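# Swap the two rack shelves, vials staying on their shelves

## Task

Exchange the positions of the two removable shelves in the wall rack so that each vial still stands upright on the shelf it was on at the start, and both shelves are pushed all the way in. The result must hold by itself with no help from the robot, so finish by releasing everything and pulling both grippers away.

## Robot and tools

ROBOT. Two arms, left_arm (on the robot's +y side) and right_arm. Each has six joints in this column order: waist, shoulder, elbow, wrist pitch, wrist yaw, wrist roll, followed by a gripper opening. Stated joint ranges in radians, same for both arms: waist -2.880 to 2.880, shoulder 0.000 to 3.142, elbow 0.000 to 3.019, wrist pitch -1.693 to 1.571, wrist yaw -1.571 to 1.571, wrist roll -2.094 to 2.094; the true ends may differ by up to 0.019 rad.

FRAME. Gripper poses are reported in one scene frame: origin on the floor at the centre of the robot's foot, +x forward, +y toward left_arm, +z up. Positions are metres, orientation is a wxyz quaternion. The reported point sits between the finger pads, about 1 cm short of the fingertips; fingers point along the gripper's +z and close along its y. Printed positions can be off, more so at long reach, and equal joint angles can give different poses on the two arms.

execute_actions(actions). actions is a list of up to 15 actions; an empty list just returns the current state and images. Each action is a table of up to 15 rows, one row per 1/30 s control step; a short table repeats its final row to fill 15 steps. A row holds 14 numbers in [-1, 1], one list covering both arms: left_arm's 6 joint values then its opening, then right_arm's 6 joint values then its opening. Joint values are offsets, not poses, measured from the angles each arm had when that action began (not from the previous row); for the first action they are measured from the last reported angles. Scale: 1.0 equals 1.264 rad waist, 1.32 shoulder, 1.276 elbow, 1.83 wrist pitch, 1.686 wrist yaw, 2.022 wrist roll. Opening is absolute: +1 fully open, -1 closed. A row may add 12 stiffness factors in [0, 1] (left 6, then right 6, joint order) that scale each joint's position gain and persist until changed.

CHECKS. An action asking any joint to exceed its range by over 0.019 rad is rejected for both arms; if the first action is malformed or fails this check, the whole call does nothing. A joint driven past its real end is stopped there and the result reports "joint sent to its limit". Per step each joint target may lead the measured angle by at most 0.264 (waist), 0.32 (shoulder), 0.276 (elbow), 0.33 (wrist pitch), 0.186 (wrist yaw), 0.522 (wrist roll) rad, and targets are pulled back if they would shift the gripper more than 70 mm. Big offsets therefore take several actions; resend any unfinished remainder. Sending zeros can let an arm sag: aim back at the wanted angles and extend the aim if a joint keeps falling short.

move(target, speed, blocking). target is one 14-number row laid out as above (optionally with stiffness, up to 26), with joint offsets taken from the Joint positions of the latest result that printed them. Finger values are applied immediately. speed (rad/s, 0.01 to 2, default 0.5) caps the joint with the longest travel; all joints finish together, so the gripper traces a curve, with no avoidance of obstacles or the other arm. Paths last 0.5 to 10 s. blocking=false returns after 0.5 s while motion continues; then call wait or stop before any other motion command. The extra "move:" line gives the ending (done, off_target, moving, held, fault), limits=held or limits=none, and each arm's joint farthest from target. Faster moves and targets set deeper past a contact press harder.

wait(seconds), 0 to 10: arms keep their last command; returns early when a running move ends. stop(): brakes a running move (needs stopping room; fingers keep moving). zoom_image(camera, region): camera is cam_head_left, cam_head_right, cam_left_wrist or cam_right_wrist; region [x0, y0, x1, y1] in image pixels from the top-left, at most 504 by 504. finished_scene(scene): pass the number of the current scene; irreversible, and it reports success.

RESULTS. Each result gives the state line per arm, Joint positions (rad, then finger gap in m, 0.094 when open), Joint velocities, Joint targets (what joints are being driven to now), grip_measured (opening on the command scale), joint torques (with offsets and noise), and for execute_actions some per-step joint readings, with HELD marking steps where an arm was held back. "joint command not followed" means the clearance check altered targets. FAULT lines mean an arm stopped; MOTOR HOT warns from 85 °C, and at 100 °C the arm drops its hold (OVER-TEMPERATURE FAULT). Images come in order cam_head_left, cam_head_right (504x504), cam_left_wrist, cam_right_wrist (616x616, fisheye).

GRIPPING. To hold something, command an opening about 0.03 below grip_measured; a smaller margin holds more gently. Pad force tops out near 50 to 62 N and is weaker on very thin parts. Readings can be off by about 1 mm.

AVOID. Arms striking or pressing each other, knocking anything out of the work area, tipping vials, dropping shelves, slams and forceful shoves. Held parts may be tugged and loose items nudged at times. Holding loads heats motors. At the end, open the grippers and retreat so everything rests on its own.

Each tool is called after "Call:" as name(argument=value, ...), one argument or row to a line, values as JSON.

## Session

Call:
execute_actions(
  actions=[],
)

Scene clock: 0.00 s.
left_arm: end_effector_position=(+0.6975, +0.3259, +1.4559) grip_measured=+1.000 end_effector_quat_wxyz=(+0.251, +0.008, +0.968, +0.006) | right_arm: end_effector_position=(+0.7056, -0.3241, +1.4647) grip_measured=+1.000 end_effector_quat_wxyz=(+0.263, -0.003, +0.965, -0.009)
Joint positions: left_arm=[-2.035  0.987  0.797  0.332 -0.329  0.336  0.094] | right_arm=[ 2.057  0.978  0.801  0.346  0.351 -0.339  0.094]
Joint velocities: left_arm=[-0.015 -0.005  0.037 -0.002 -0.007 -0.007  0.   ] | right_arm=[-0.005  0.005 -0.007  0.012  0.095  0.066  0.   ]
Joint torques (N m, as the arm reports them, + toward a larger angle): no reading
Motor temperatures (°C, as the motors report them): left_arm=[24 25 23 20 25 21] | right_arm=[25 28 22 22 23 21]
Joint targets: left_arm=[-2.034 0.991 0.803 0.335 -0.329 0.336] | right_arm=[2.057 0.979 0.809 0.349 0.351 -0.339]
Joint stiffness scale: left_arm=[1. 1. 1. 1. 1. 1.] | right_arm=[1. 1. 1. 1. 1. 1.]

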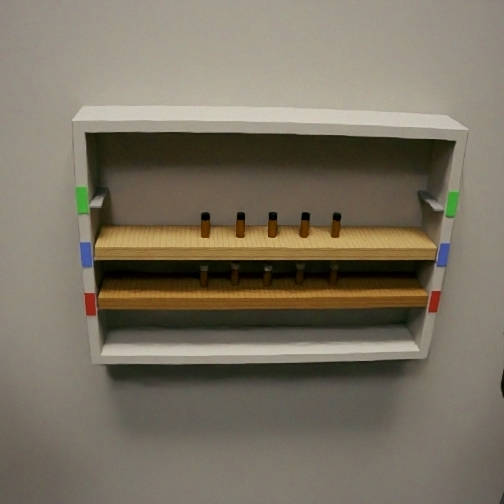

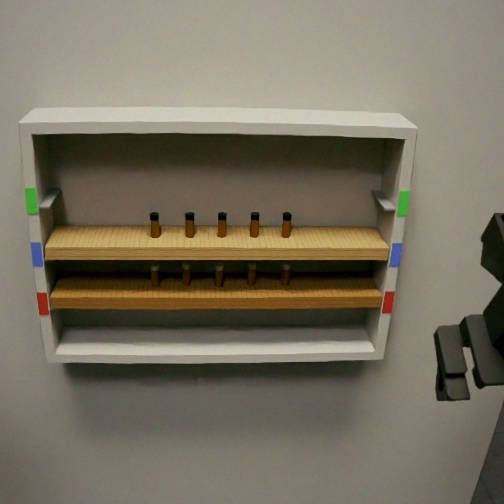

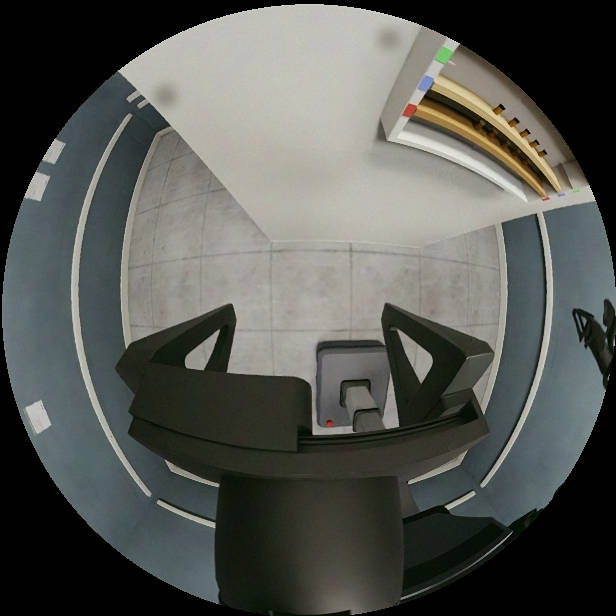

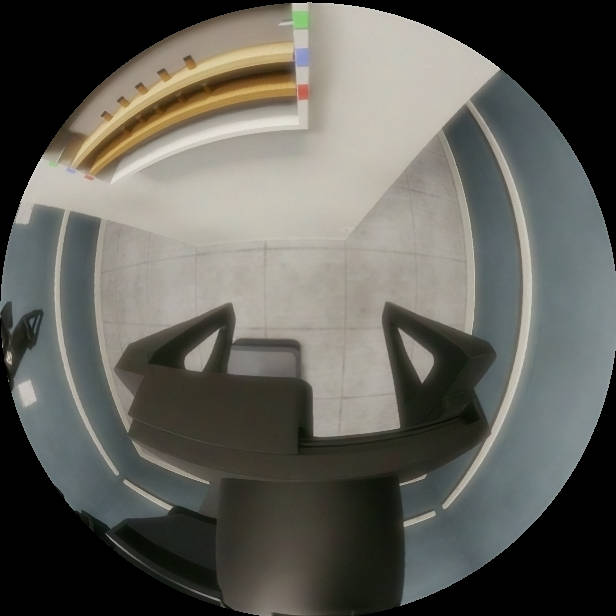

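Call:
move(
  target=[-0.196,0.648,0.622,0.585,0.199,-0.629,0,0.046,0.505,0.478,0.566,-0.258,0.709,0],
  speed=0.45,
)

Scene clock: 18.47 s.
left_arm: end_effector_position=(+0.9314, +0.1226, +1.4633) grip_measured=+0.002 end_effector_quat_wxyz=(-0.504, +0.498, -0.497, +0.501) | right_arm: end_effector_position=(+0.9271, -0.2479, +1.4764) grip_measured=+0.003 end_effector_quat_wxyz=(+0.501, +0.499, +0.500, +0.500)
Joint positions: left_arm=[-2.271  1.832  1.575  1.382  0.004 -0.92   0.047] | right_arm=[ 2.094  1.626  1.393  1.357 -0.08   1.08   0.047]
Joint velocities: left_arm=[ 0.005 -0.015 -0.007 -0.027  0.022  0.081  0.   ] | right_arm=[-0.005 -0.015  0.007  0.002 -0.051 -0.022  0.001]
Joint torques (N m, as the arm reports them, + toward a larger angle): left_arm=[-14.44 -19.65   2.94   2.09   0.65  -0.02] | right_arm=[  8.53 -13.49   3.84   2.02  -0.47  -0.1 ]
Motor temperatures (°C, as the motors report them): left_arm=[24 26 23 20 25 21] | right_arm=[25 29 22 22 23 21]
Joint targets: left_arm=[-2.283 1.842 1.591 1.403 0.006 -0.935] | right_arm=[2.115 1.644 1.411 1.381 -0.084 1.094]
Joint stiffness scale: left_arm=[1. 1. 1. 1. 1. 1.] | right_arm=[1. 1. 1. 1. 1. 1.]
move: off_target (right_arm); limits=none; left_arm: farthest joint: the wrist pitch, 0.020 radians from its target (1.070 radians at the start); right_arm: farthest joint: the wrist pitch, 0.024 radians from its target (1.036 radians at the start)

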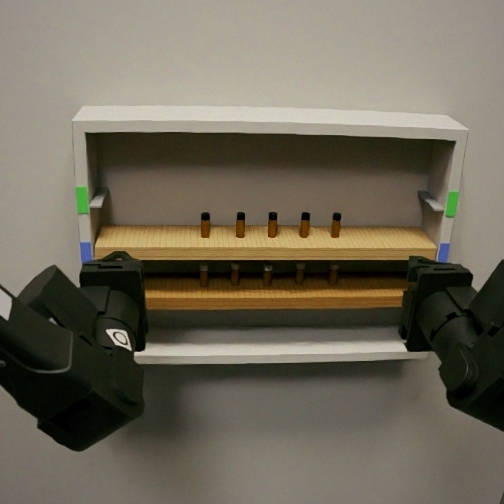

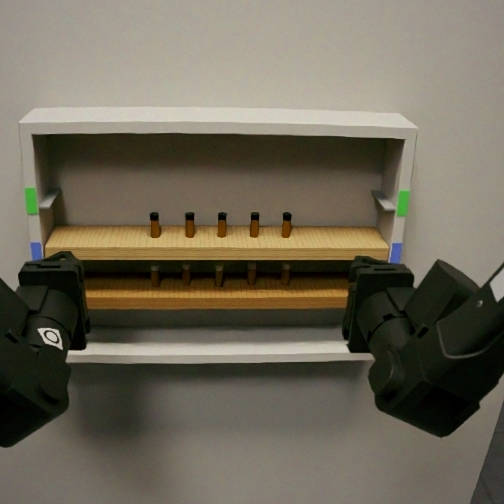

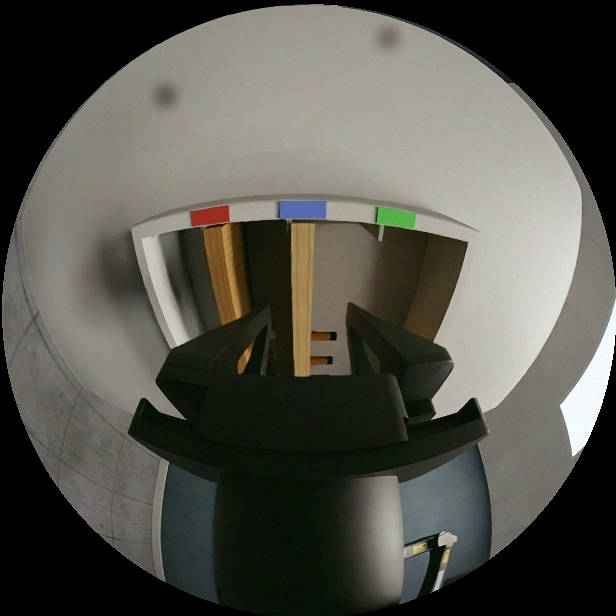

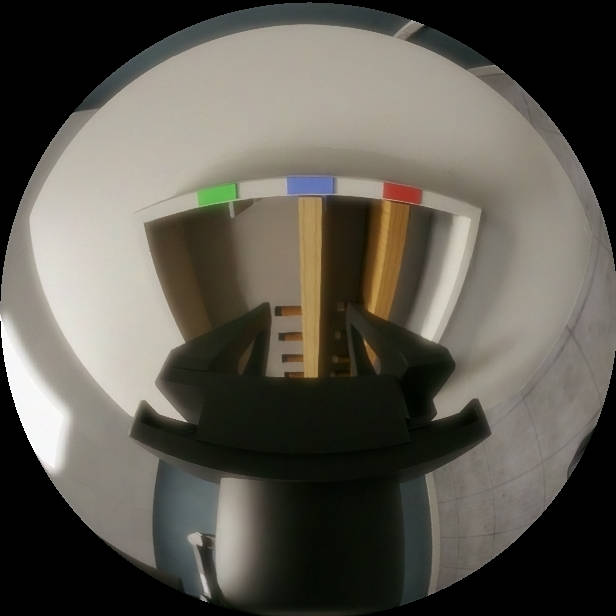

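Call:
move(
  target=[0.02,0.059,0.226,-0.121,0,-0.004,0,0.021,0.06,0.215,-0.114,0,0,0],
  speed=0.15,
)

Scene clock: 34.87 s.
left_arm: end_effector_position=(+1.0082, +0.1264, +1.4655) grip_measured=+0.002 end_effector_quat_wxyz=(-0.506, +0.498, -0.496, +0.500) | right_arm: end_effector_position=(+1.0021, -0.2528, +1.4778) grip_measured=+0.003 end_effector_quat_wxyz=(+0.501, +0.499, +0.498, +0.502)
Joint positions: left_arm=[-2.269  1.887  1.842  1.175  0.004 -0.92   0.047] | right_arm=[ 2.097  1.68   1.643  1.164 -0.08   1.08   0.047]
Joint velocities: left_arm=[ 0.005  0.015  0.017 -0.017  0.051 -0.037 -0.001] | right_arm=[ 0.005 -0.005  0.007 -0.007 -0.066 -0.051  0.   ]
Joint torques (N m, as the arm reports them, + toward a larger angle): left_arm=[-11.88 -20.92   4.6    0.82   0.52   0.05] | right_arm=[  8.96 -14.07   5.54   0.8   -0.3   -0.24]
Motor temperatures (°C, as the motors report them): left_arm=[25 27 23 20 25 21] | right_arm=[25 29 23 22 23 21]
Joint targets: left_arm=[-2.246 1.910 1.863 1.160 0.004 -0.928] | right_arm=[2.120 1.706 1.667 1.149 -0.080 1.080]
Joint stiffness scale: left_arm=[1. 1. 1. 1. 1. 1.] | right_arm=[1. 1. 1. 1. 1. 1.]
move: off_target (left_arm, right_arm); limits=none; left_arm: farthest joint: the waist, 0.023 radians from its target (0.025 radians at the start); right_arm: farthest joint: the shoulder, 0.025 radians from its target (0.079 radians at the start)

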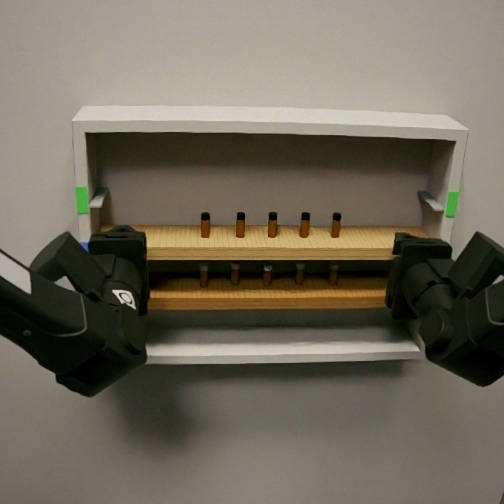

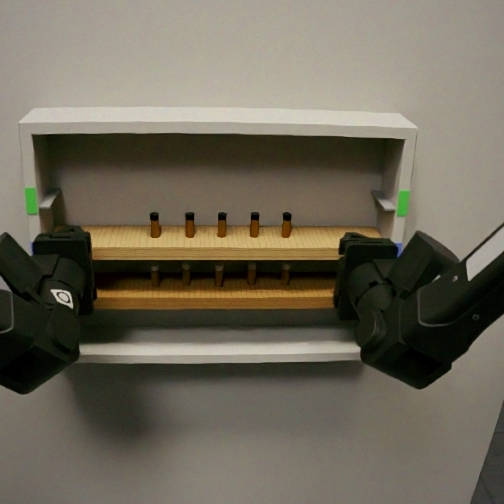

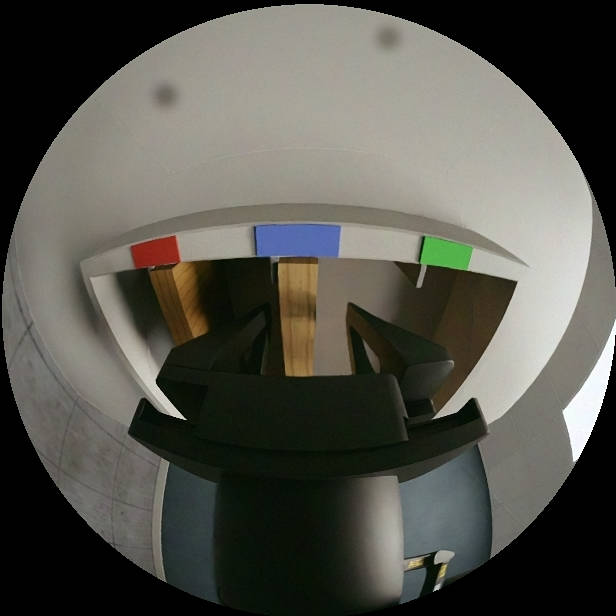

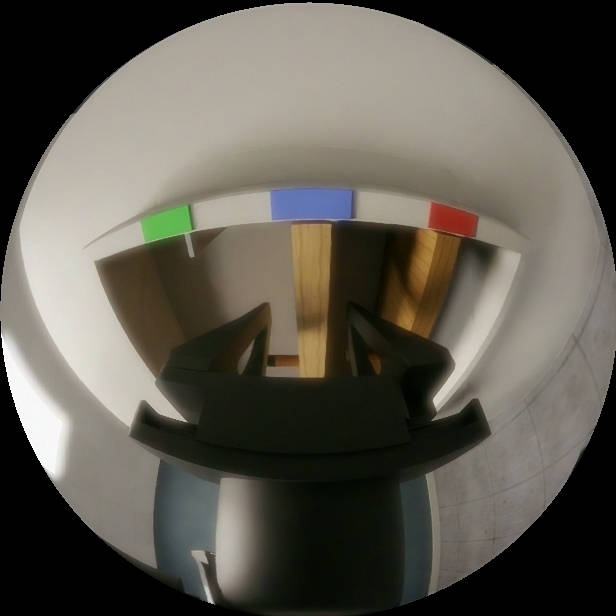

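Call:
move(
  target=[0.022,0.037,0.059,-0.029,0,-0.004,0,0.022,0.031,0.056,-0.026,0,0,0],
  speed=0.08,
)

Scene clock: 44.80 s.
left_arm: end_effector_position=(+1.0152, +0.1219, +1.4537) grip_measured=+0.002 end_effector_quat_wxyz=(-0.501, +0.498, -0.503, +0.498) | right_arm: end_effector_position=(+1.0128, -0.2490, +1.4761) grip_measured=+0.003 end_effector_quat_wxyz=(+0.498, +0.500, +0.499, +0.503)
Joint positions: left_arm=[-2.264  1.917  1.893  1.137  0.004 -0.92   0.047] | right_arm=[ 2.103  1.697  1.687  1.132 -0.08   1.08   0.047]
Joint velocities: left_arm=[-0.005 -0.015 -0.002 -0.017 -0.051  0.007 -0.001] | right_arm=[ 0.005 -0.005 -0.007 -0.027  0.007 -0.037 -0.001]
Joint torques (N m, as the arm reports them, + toward a larger angle): left_arm=[-12.29 -21.22   4.86   0.84   0.51   0.04] | right_arm=[  9.41 -14.58   5.84   0.76  -0.3   -0.22]
Motor temperatures (°C, as the motors report them): left_arm=[25 27 24 20 25 21] | right_arm=[25 29 23 22 23 21]
Joint targets: left_arm=[-2.241 1.936 1.917 1.122 0.004 -0.929] | right_arm=[2.125 1.720 1.714 1.117 -0.080 1.080]
Joint stiffness scale: left_arm=[1. 1. 1. 1. 1. 1.] | right_arm=[1. 1. 1. 1. 1. 1.]
move: off_target (left_arm, right_arm); limits=none; left_arm: farthest joint: the elbow, 0.024 radians from its target (0.076 radians at the start); right_arm: farthest joint: the elbow, 0.027 radians from its target (0.072 radians at the start)

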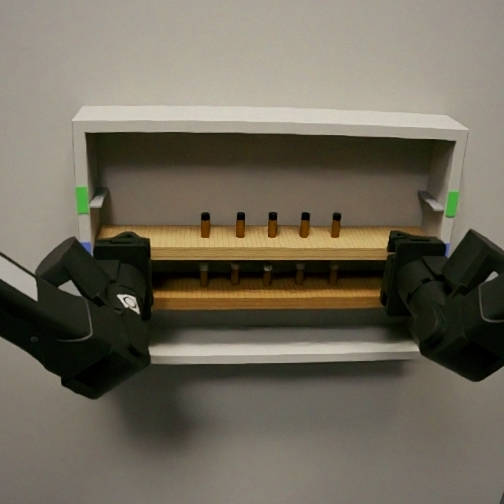

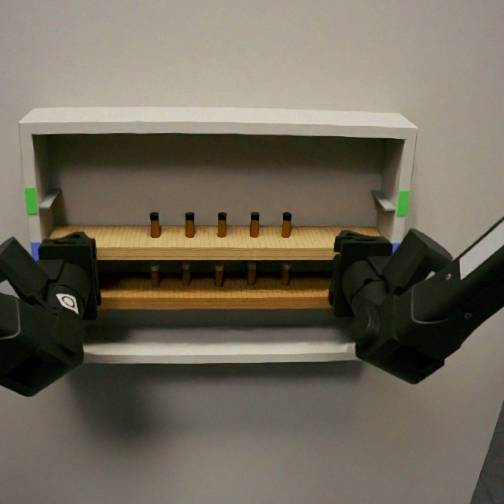

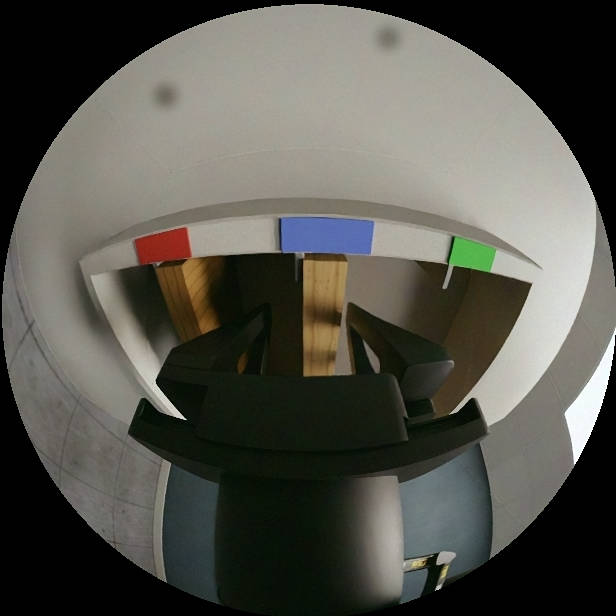

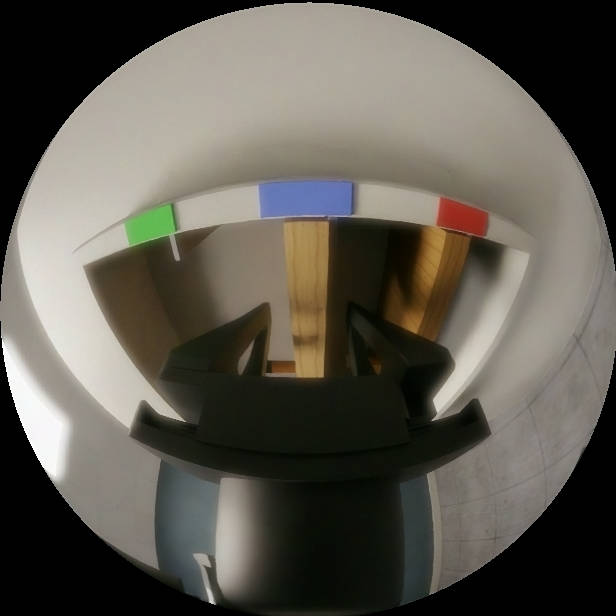

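Call:
move(
  target=[0,0,0.031,0,0,0,0,0,0,0.025,0,0,0,0],
  speed=0.04,
)

Scene clock: 50.73 s.
left_arm: end_effector_position=(+1.0211, +0.1261, +1.4593) grip_measured=+0.002 end_effector_quat_wxyz=(-0.507, +0.497, -0.497, +0.498) | right_arm: end_effector_position=(+1.0148, -0.2502, +1.4781) grip_measured=+0.003 end_effector_quat_wxyz=(+0.500, +0.499, +0.497, +0.504)
Joint positions: left_arm=[-2.264  1.917  1.91   1.137  0.004 -0.92   0.047] | right_arm=[ 2.103  1.697  1.693  1.132 -0.08   1.08   0.047]
Joint velocities: left_arm=[-0.005  0.005  0.017 -0.007  0.037  0.007 -0.   ] | right_arm=[-0.005 -0.015  0.012 -0.012 -0.066  0.051 -0.   ]
Joint torques (N m, as the arm reports them, + toward a larger angle): left_arm=[-14.39 -22.97   4.82   1.36   0.51   0.11] | right_arm=[  7.54 -16.25   5.83   1.25  -0.3   -0.23]
Motor temperatures (°C, as the motors report them): left_arm=[25 27 24 20 25 21] | right_arm=[25 30 23 22 23 21]
Joint targets: left_arm=[-2.264 1.917 1.933 1.137 0.004 -0.920] | right_arm=[2.103 1.697 1.719 1.132 -0.080 1.080]
Joint stiffness scale: left_arm=[1. 1. 1. 1. 1. 1.] | right_arm=[1. 1. 1. 1. 1. 1.]
move: off_target (left_arm, right_arm); limits=none; left_arm: farthest joint: the elbow, 0.022 radians from its target (0.039 radians at the start); right_arm: farthest joint: the elbow, 0.026 radians from its target (0.032 radians at the start)

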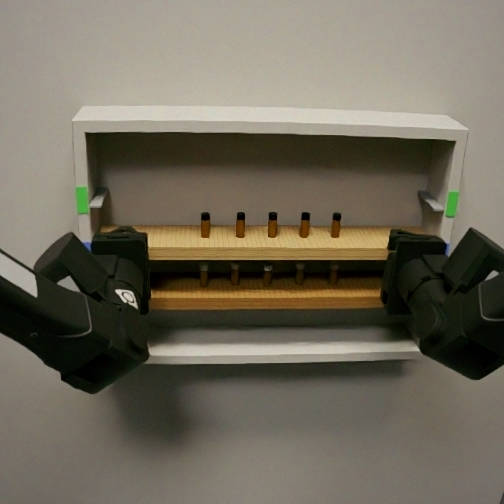

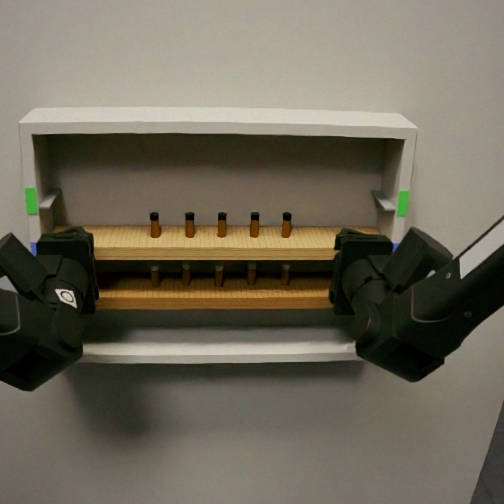

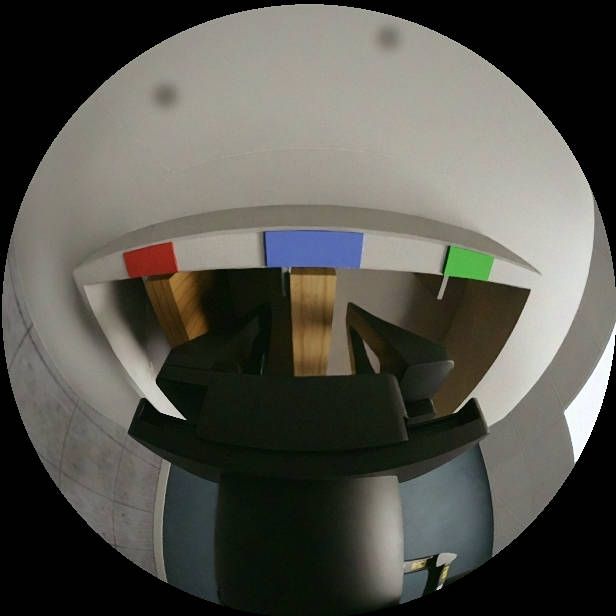

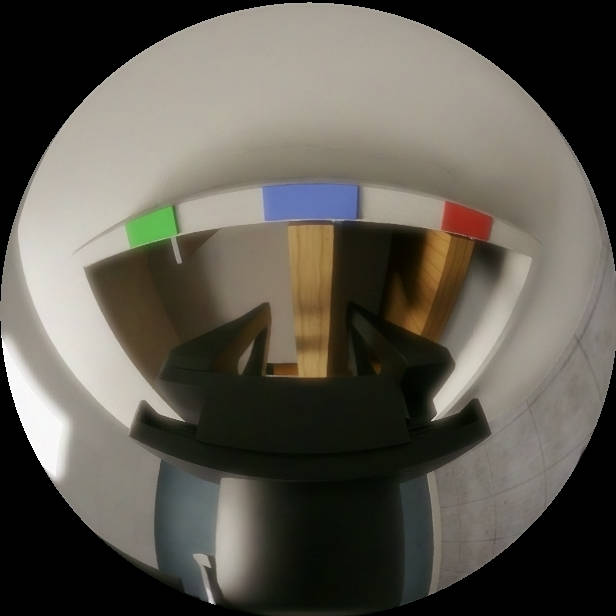

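Call:
move(
  target=[0,0,0.012,0,0,0,-0.7,0,0,0.012,0,0,0,-0.7],
  speed=0.03,
)

Call:
move(
  target=[0,-0.03,0.012,0.015,0,0,-0.7,0,-0.038,0.012,0.015,0,0.01,-0.7],
  speed=0.03,
)

Scene clock: 72.27 s.
left_arm: end_effector_position=(+1.0214, +0.1266, +1.4604) grip_measured=-0.632 end_effector_quat_wxyz=(-0.509, +0.496, -0.497, +0.498) | right_arm: end_effector_position=(+1.0144, -0.2501, +1.4774) grip_measured=-0.632 end_effector_quat_wxyz=(+0.501, +0.498, +0.499, +0.502)
Joint positions: left_arm=[-2.264  1.916  1.91   1.139  0.005 -0.916  0.017] | right_arm=[ 2.103  1.697  1.692  1.131 -0.079  1.075  0.017]
Joint velocities: left_arm=[-0.005 -0.005 -0.017 -0.017  0.022 -0.037  0.001] | right_arm=[-0.015  0.005  0.007  0.012 -0.051 -0.007  0.001]
Joint torques (N m, as the arm reports them, + toward a larger angle): left_arm=[-14.31 -22.93   4.33   1.25   0.44   0.08] | right_arm=[  7.49 -16.29   5.24   1.19  -0.36  -0.17]
Motor temperatures (°C, as the motors report them): left_arm=[25 28 25 20 25 21] | right_arm=[25 30 24 22 23 21]
Joint targets: left_arm=[-2.264 1.917 1.926 1.137 0.004 -0.920] | right_arm=[2.103 1.697 1.708 1.132 -0.080 1.080]
Joint stiffness scale: left_arm=[1. 1. 1. 1. 1. 1.] | right_arm=[1. 1. 1. 1. 1. 1.]
move: done; limits=none; left_arm: farthest joint: the elbow, 0.015 radians from its target (0.015 radians at the start); right_arm: farthest joint: the elbow, 0.016 radians from its target (0.015 radians at the start)

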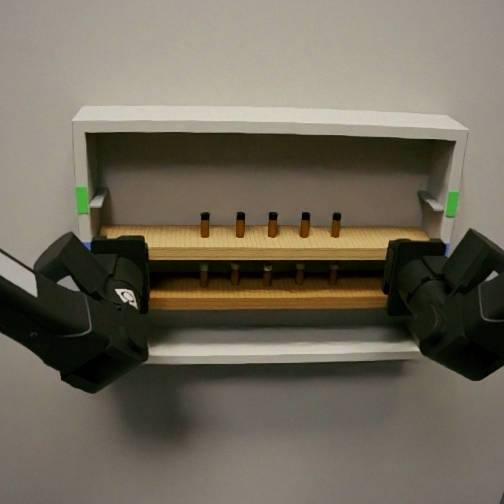

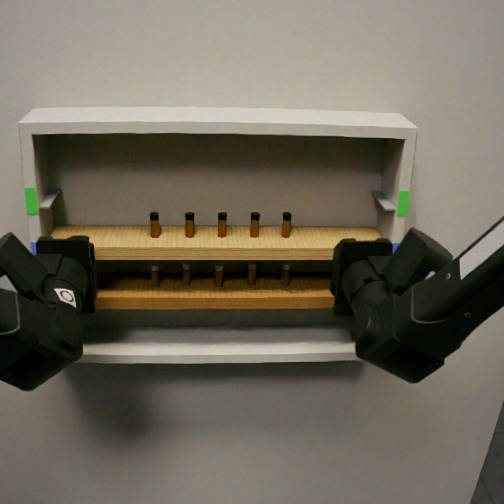

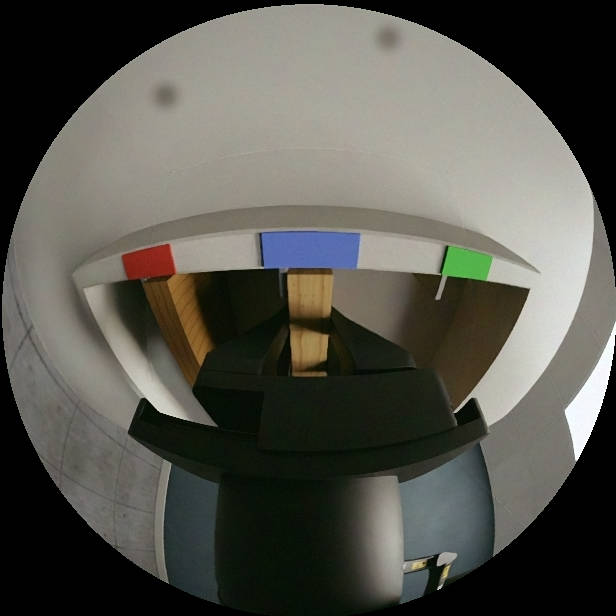

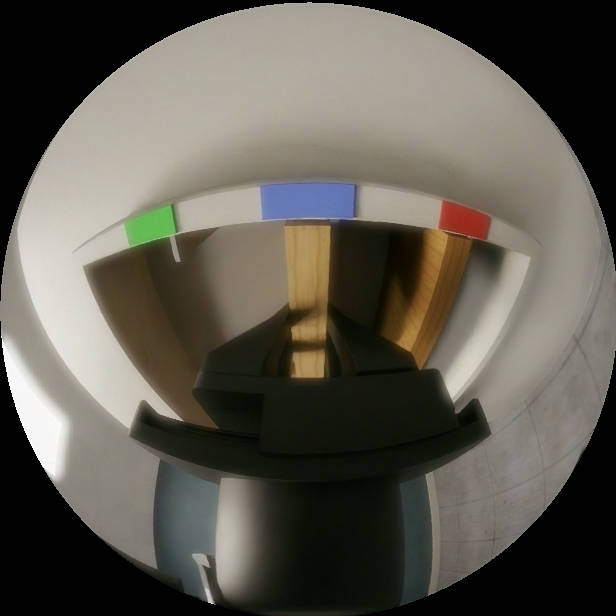

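Scene clock: 74.17 s.
left_arm: end_effector_position=(+1.0219, +0.1273, +1.4614) grip_measured=-0.632 end_effector_quat_wxyz=(-0.510, +0.495, -0.497, +0.498) | right_arm: end_effector_position=(+1.0146, -0.2505, +1.4782) grip_measured=-0.632 end_effector_quat_wxyz=(+0.501, +0.498, +0.498, +0.502)
Joint positions: left_arm=[-2.264  1.914  1.91   1.139  0.005 -0.916  0.017] | right_arm=[ 2.103  1.695  1.691  1.131 -0.079  1.075  0.017]
Joint velocities: left_arm=[ 0.024 -0.005 -0.017  0.022  0.022 -0.022  0.   ] | right_arm=[-0.015 -0.024  0.002 -0.007 -0.037 -0.066 -0.   ]
Joint torques (N m, as the arm reports them, + toward a larger angle): left_arm=[-14.3  -26.5    4.36   2.34   0.51   0.1 ] | right_arm=[  7.59 -19.76   5.15   2.18  -0.31  -0.08]
Motor temperatures (°C, as the motors report them): left_arm=[25 28 25 20 25 21] | right_arm=[25 30 24 22 23 21]
Joint targets: left_arm=[-2.264 1.876 1.926 1.167 0.005 -0.916] | right_arm=[2.103 1.647 1.707 1.159 -0.079 1.096]
Joint stiffness scale: left_arm=[1. 1. 1. 1. 1. 1.] | right_arm=[1. 1. 1. 1. 1. 1.]
move: off_target (left_arm, right_arm); limits=none; left_arm: farthest joint: the shoulder, 0.038 radians from its target (0.039 radians at the start); right_arm: farthest joint: the shoulder, 0.049 radians from its target (0.050 radians at the start)

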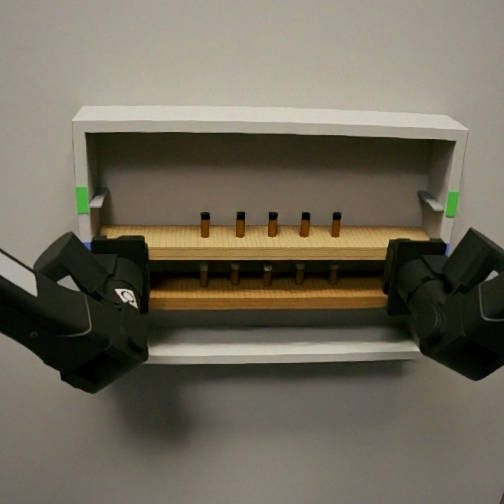

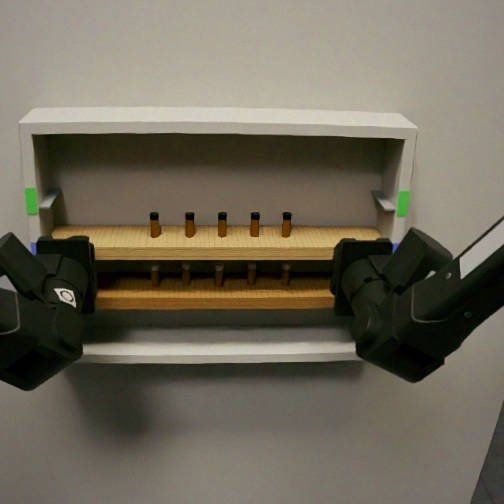

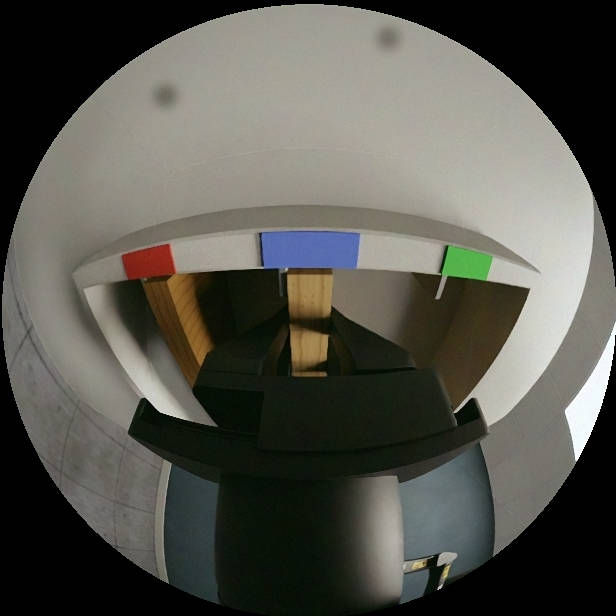

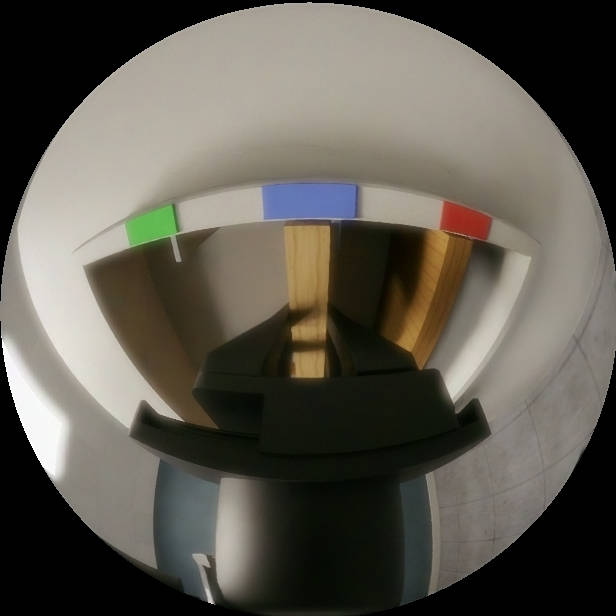

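Call:
move(
  target=[-0.014,-0.109,-0.32,0.189,0,0,-0.7,-0.025,-0.113,-0.296,0.176,-0.004,0.019,-0.7],
  speed=0.08,
)

Scene clock: 83.90 s.
left_arm: end_effector_position=(+0.9094, +0.1259, +1.4661) grip_measured=-0.632 end_effector_quat_wxyz=(-0.505, +0.498, -0.498, +0.498) | right_arm: end_effector_position=(+0.9035, -0.2486, +1.4837) grip_measured=-0.632 end_effector_quat_wxyz=(+0.500, +0.497, +0.502, +0.501)
Joint positions: left_arm=[-2.27   1.811  1.496  1.441  0.001 -0.916  0.017] | right_arm=[ 2.094  1.595  1.306  1.409 -0.085  1.077  0.017]
Joint velocities: left_arm=[-0.005 -0.005 -0.007 -0.017  0.022 -0.066 -0.   ] | right_arm=[ 0.005 -0.015 -0.007  0.002  0.022 -0.007 -0.001]
Joint torques (N m, as the arm reports them, + toward a larger angle): left_arm=[-13.88 -23.53   1.86   2.94   0.76   0.11] | right_arm=[  4.72 -17.41   2.65   2.72  -0.34   0.07]
Motor temperatures (°C, as the motors report them): left_arm=[25 28 24 20 25 21] | right_arm=[25 31 23 22 23 21]
Joint targets: left_arm=[-2.282 1.771 1.502 1.485 0.005 -0.916] | right_arm=[2.071 1.546 1.313 1.453 -0.086 1.114]
Joint stiffness scale: left_arm=[1. 1. 1. 1. 1. 1.] | right_arm=[1. 1. 1. 1. 1. 1.]
move: off_target (left_arm, right_arm); limits=none; left_arm: farthest joint: the wrist pitch, 0.044 radians from its target (0.346 radians at the start); right_arm: farthest joint: the shoulder, 0.049 radians from its target (0.150 radians at the start)

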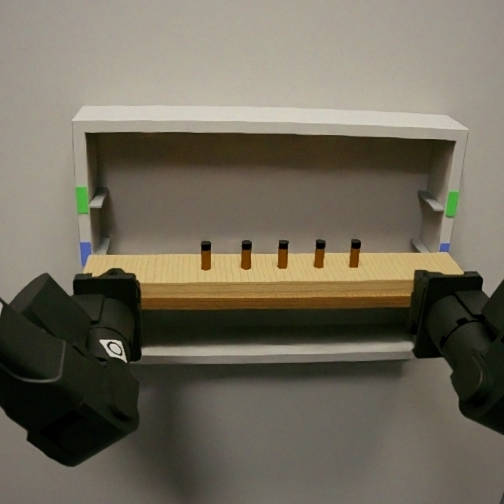

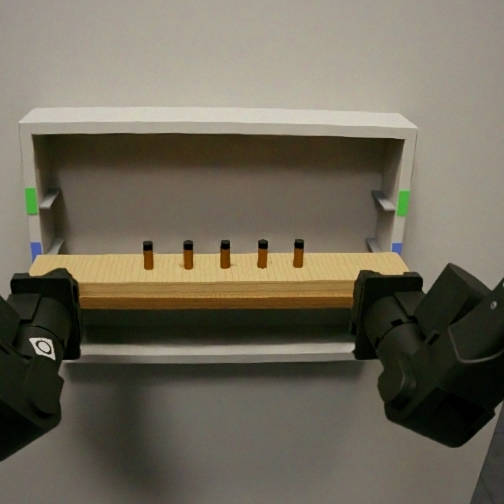

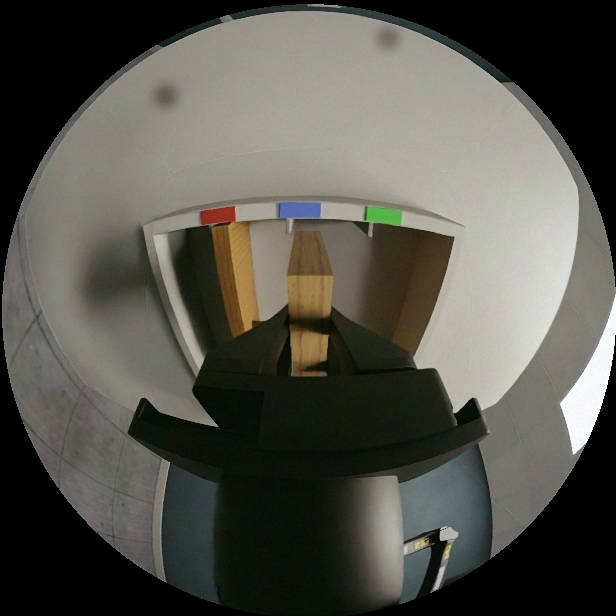

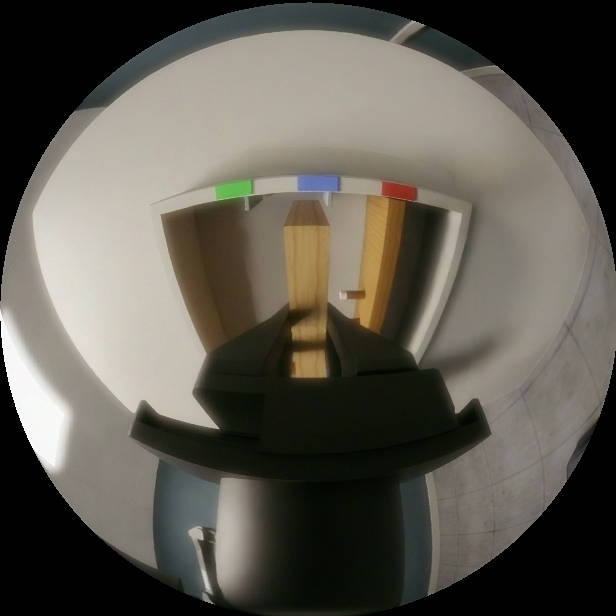

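Call:
move(
  target=[-0.084,-0.149,-0.099,-0.007,-0.024,0.045,-0.7,0.076,-0.172,-0.09,-0.028,0.022,-0.033,-0.7],
  speed=0.07,
)

Scene clock: 94.20 s.
left_arm: end_effector_position=(+0.9103, +0.1242, +1.5481) grip_measured=-0.632 end_effector_quat_wxyz=(-0.508, +0.496, -0.497, +0.499) | right_arm: end_effector_position=(+0.9039, -0.2505, +1.5643) grip_measured=-0.632 end_effector_quat_wxyz=(+0.502, +0.495, +0.500, +0.503)
Joint positions: left_arm=[-2.368  1.656  1.364  1.425 -0.038 -0.826  0.017] | right_arm=[ 2.175  1.415  1.182  1.356 -0.055  1.005  0.017]
Joint velocities: left_arm=[ 0.005 -0.005  0.002 -0.017  0.007 -0.007 -0.001] | right_arm=[-0.005 -0.024  0.012 -0.002  0.081  0.007 -0.001]
Joint torques (N m, as the arm reports them, + toward a larger angle): left_arm=[-13.22 -22.57   2.09   1.38   0.49   0.12] | right_arm=[  7.11 -16.76   3.13   1.31  -0.07  -0.18]
Motor temperatures (°C, as the motors report them): left_arm=[25 28 24 20 25 21] | right_arm=[25 31 23 22 23 21]
Joint targets: left_arm=[-2.377 1.614 1.370 1.428 -0.039 -0.824] | right_arm=[2.190 1.368 1.191 1.358 -0.048 1.010]
Joint stiffness scale: left_arm=[1. 1. 1. 1. 1. 1.] | right_arm=[1. 1. 1. 1. 1. 1.]
move: off_target (left_arm, right_arm); limits=none; left_arm: farthest joint: the shoulder, 0.041 radians from its target (0.197 radians at the start); right_arm: farthest joint: the shoulder, 0.047 radians from its target (0.227 radians at the start)

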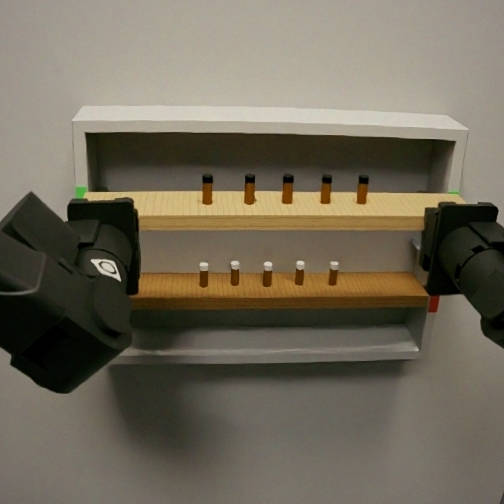

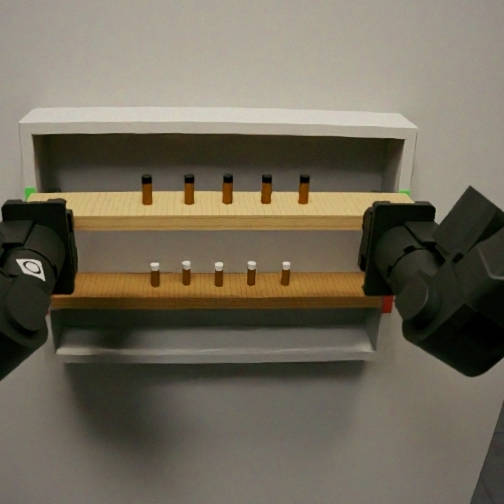

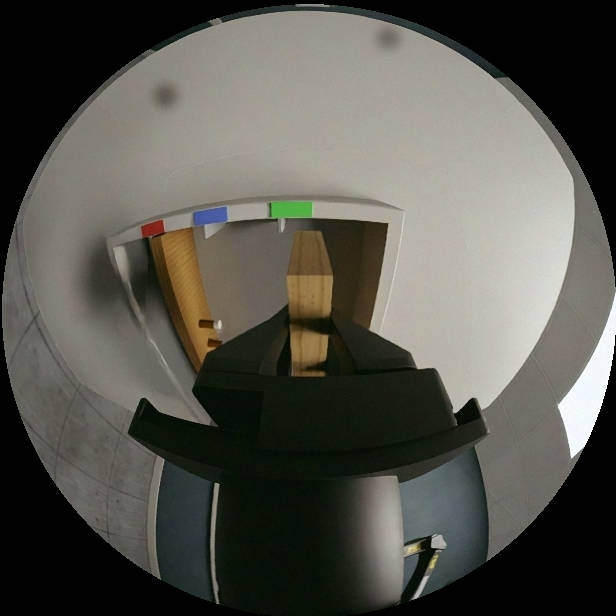

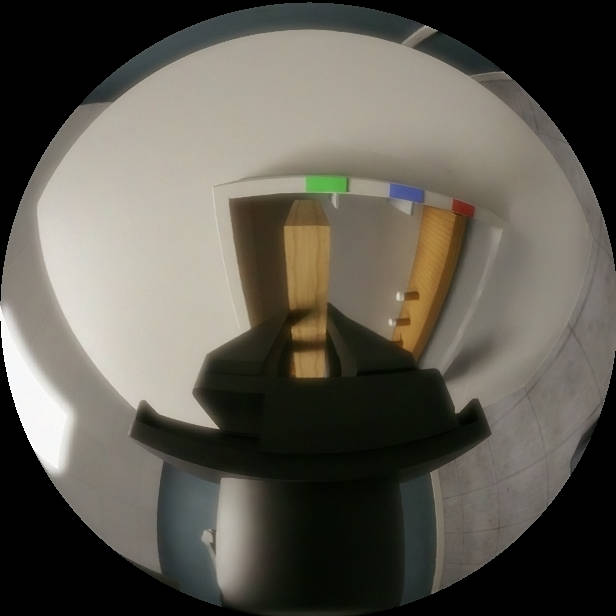

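Call:
move(
  target=[0.036,0.056,0.306,-0.148,0.005,-0.015,-0.7,0.012,0.075,0.306,-0.134,0.008,0.003,-0.7],
  speed=0.07,
)

Scene clock: 112.60 s.
left_arm: end_effector_position=(+1.0120, +0.1264, +1.5390) grip_measured=-0.632 end_effector_quat_wxyz=(-0.506, +0.497, -0.501, +0.496) | right_arm: end_effector_position=(+1.0049, -0.2515, +1.5556) grip_measured=-0.632 end_effector_quat_wxyz=(+0.501, +0.497, +0.502, +0.500)
Joint positions: left_arm=[-2.348  1.741  1.714  1.151 -0.035 -0.838  0.017] | right_arm=[ 2.175  1.516  1.524  1.109 -0.048  1.003  0.017]
Joint velocities: left_arm=[-0.005 -0.024 -0.007  0.002 -0.007  0.007 -0.   ] | right_arm=[-0.005 -0.005 -0.007  0.002 -0.037 -0.037 -0.   ]
Joint torques (N m, as the arm reports them, + toward a larger angle): left_arm=[-11.22 -22.7    5.97   1.38   0.83  -0.04] | right_arm=[  8.06 -15.6    7.38   1.22  -0.07  -0.17]
Motor temperatures (°C, as the motors report them): left_arm=[25 28 24 20 25 21] | right_arm=[25 31 23 22 23 21]
Joint targets: left_arm=[-2.322 1.730 1.754 1.153 -0.030 -0.856] | right_arm=[2.190 1.514 1.572 1.110 -0.041 1.011]
Joint stiffness scale: left_arm=[1. 1. 1. 1. 1. 1.] | right_arm=[1. 1. 1. 1. 1. 1.]
move: off_target (left_arm, right_arm); limits=none; left_arm: farthest joint: the elbow, 0.040 radians from its target (0.390 radians at the start); right_arm: farthest joint: the elbow, 0.048 radians from its target (0.391 radians at the start)

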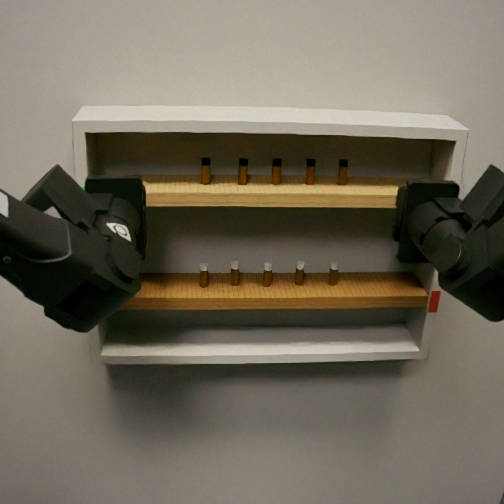

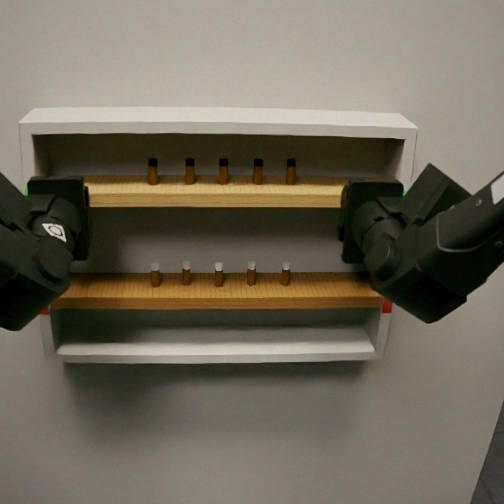

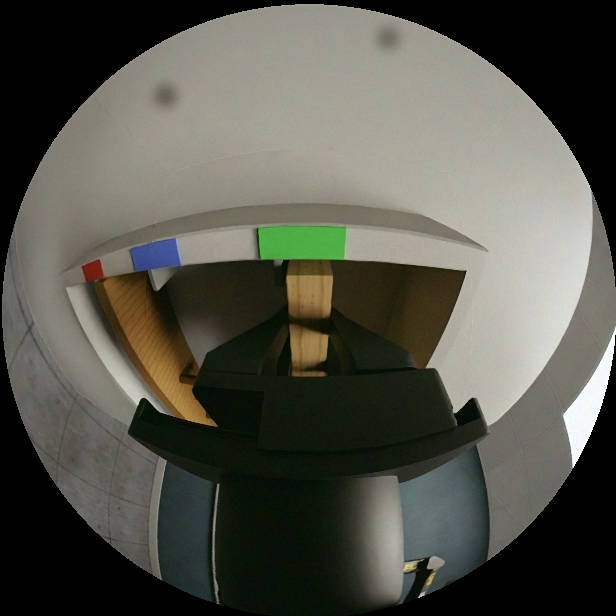

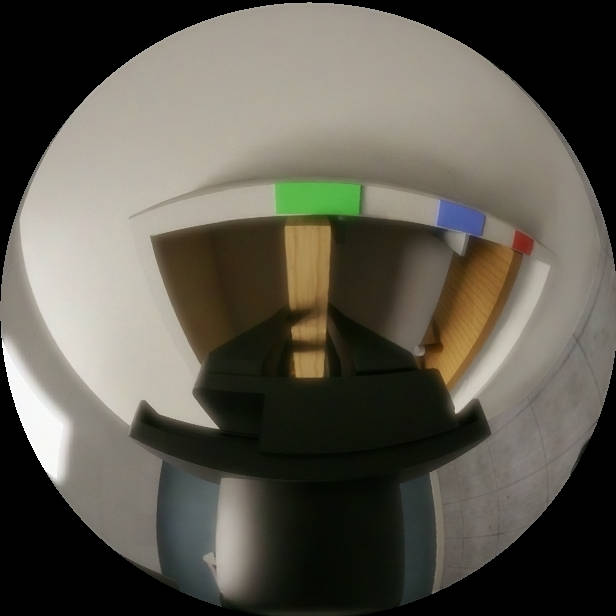

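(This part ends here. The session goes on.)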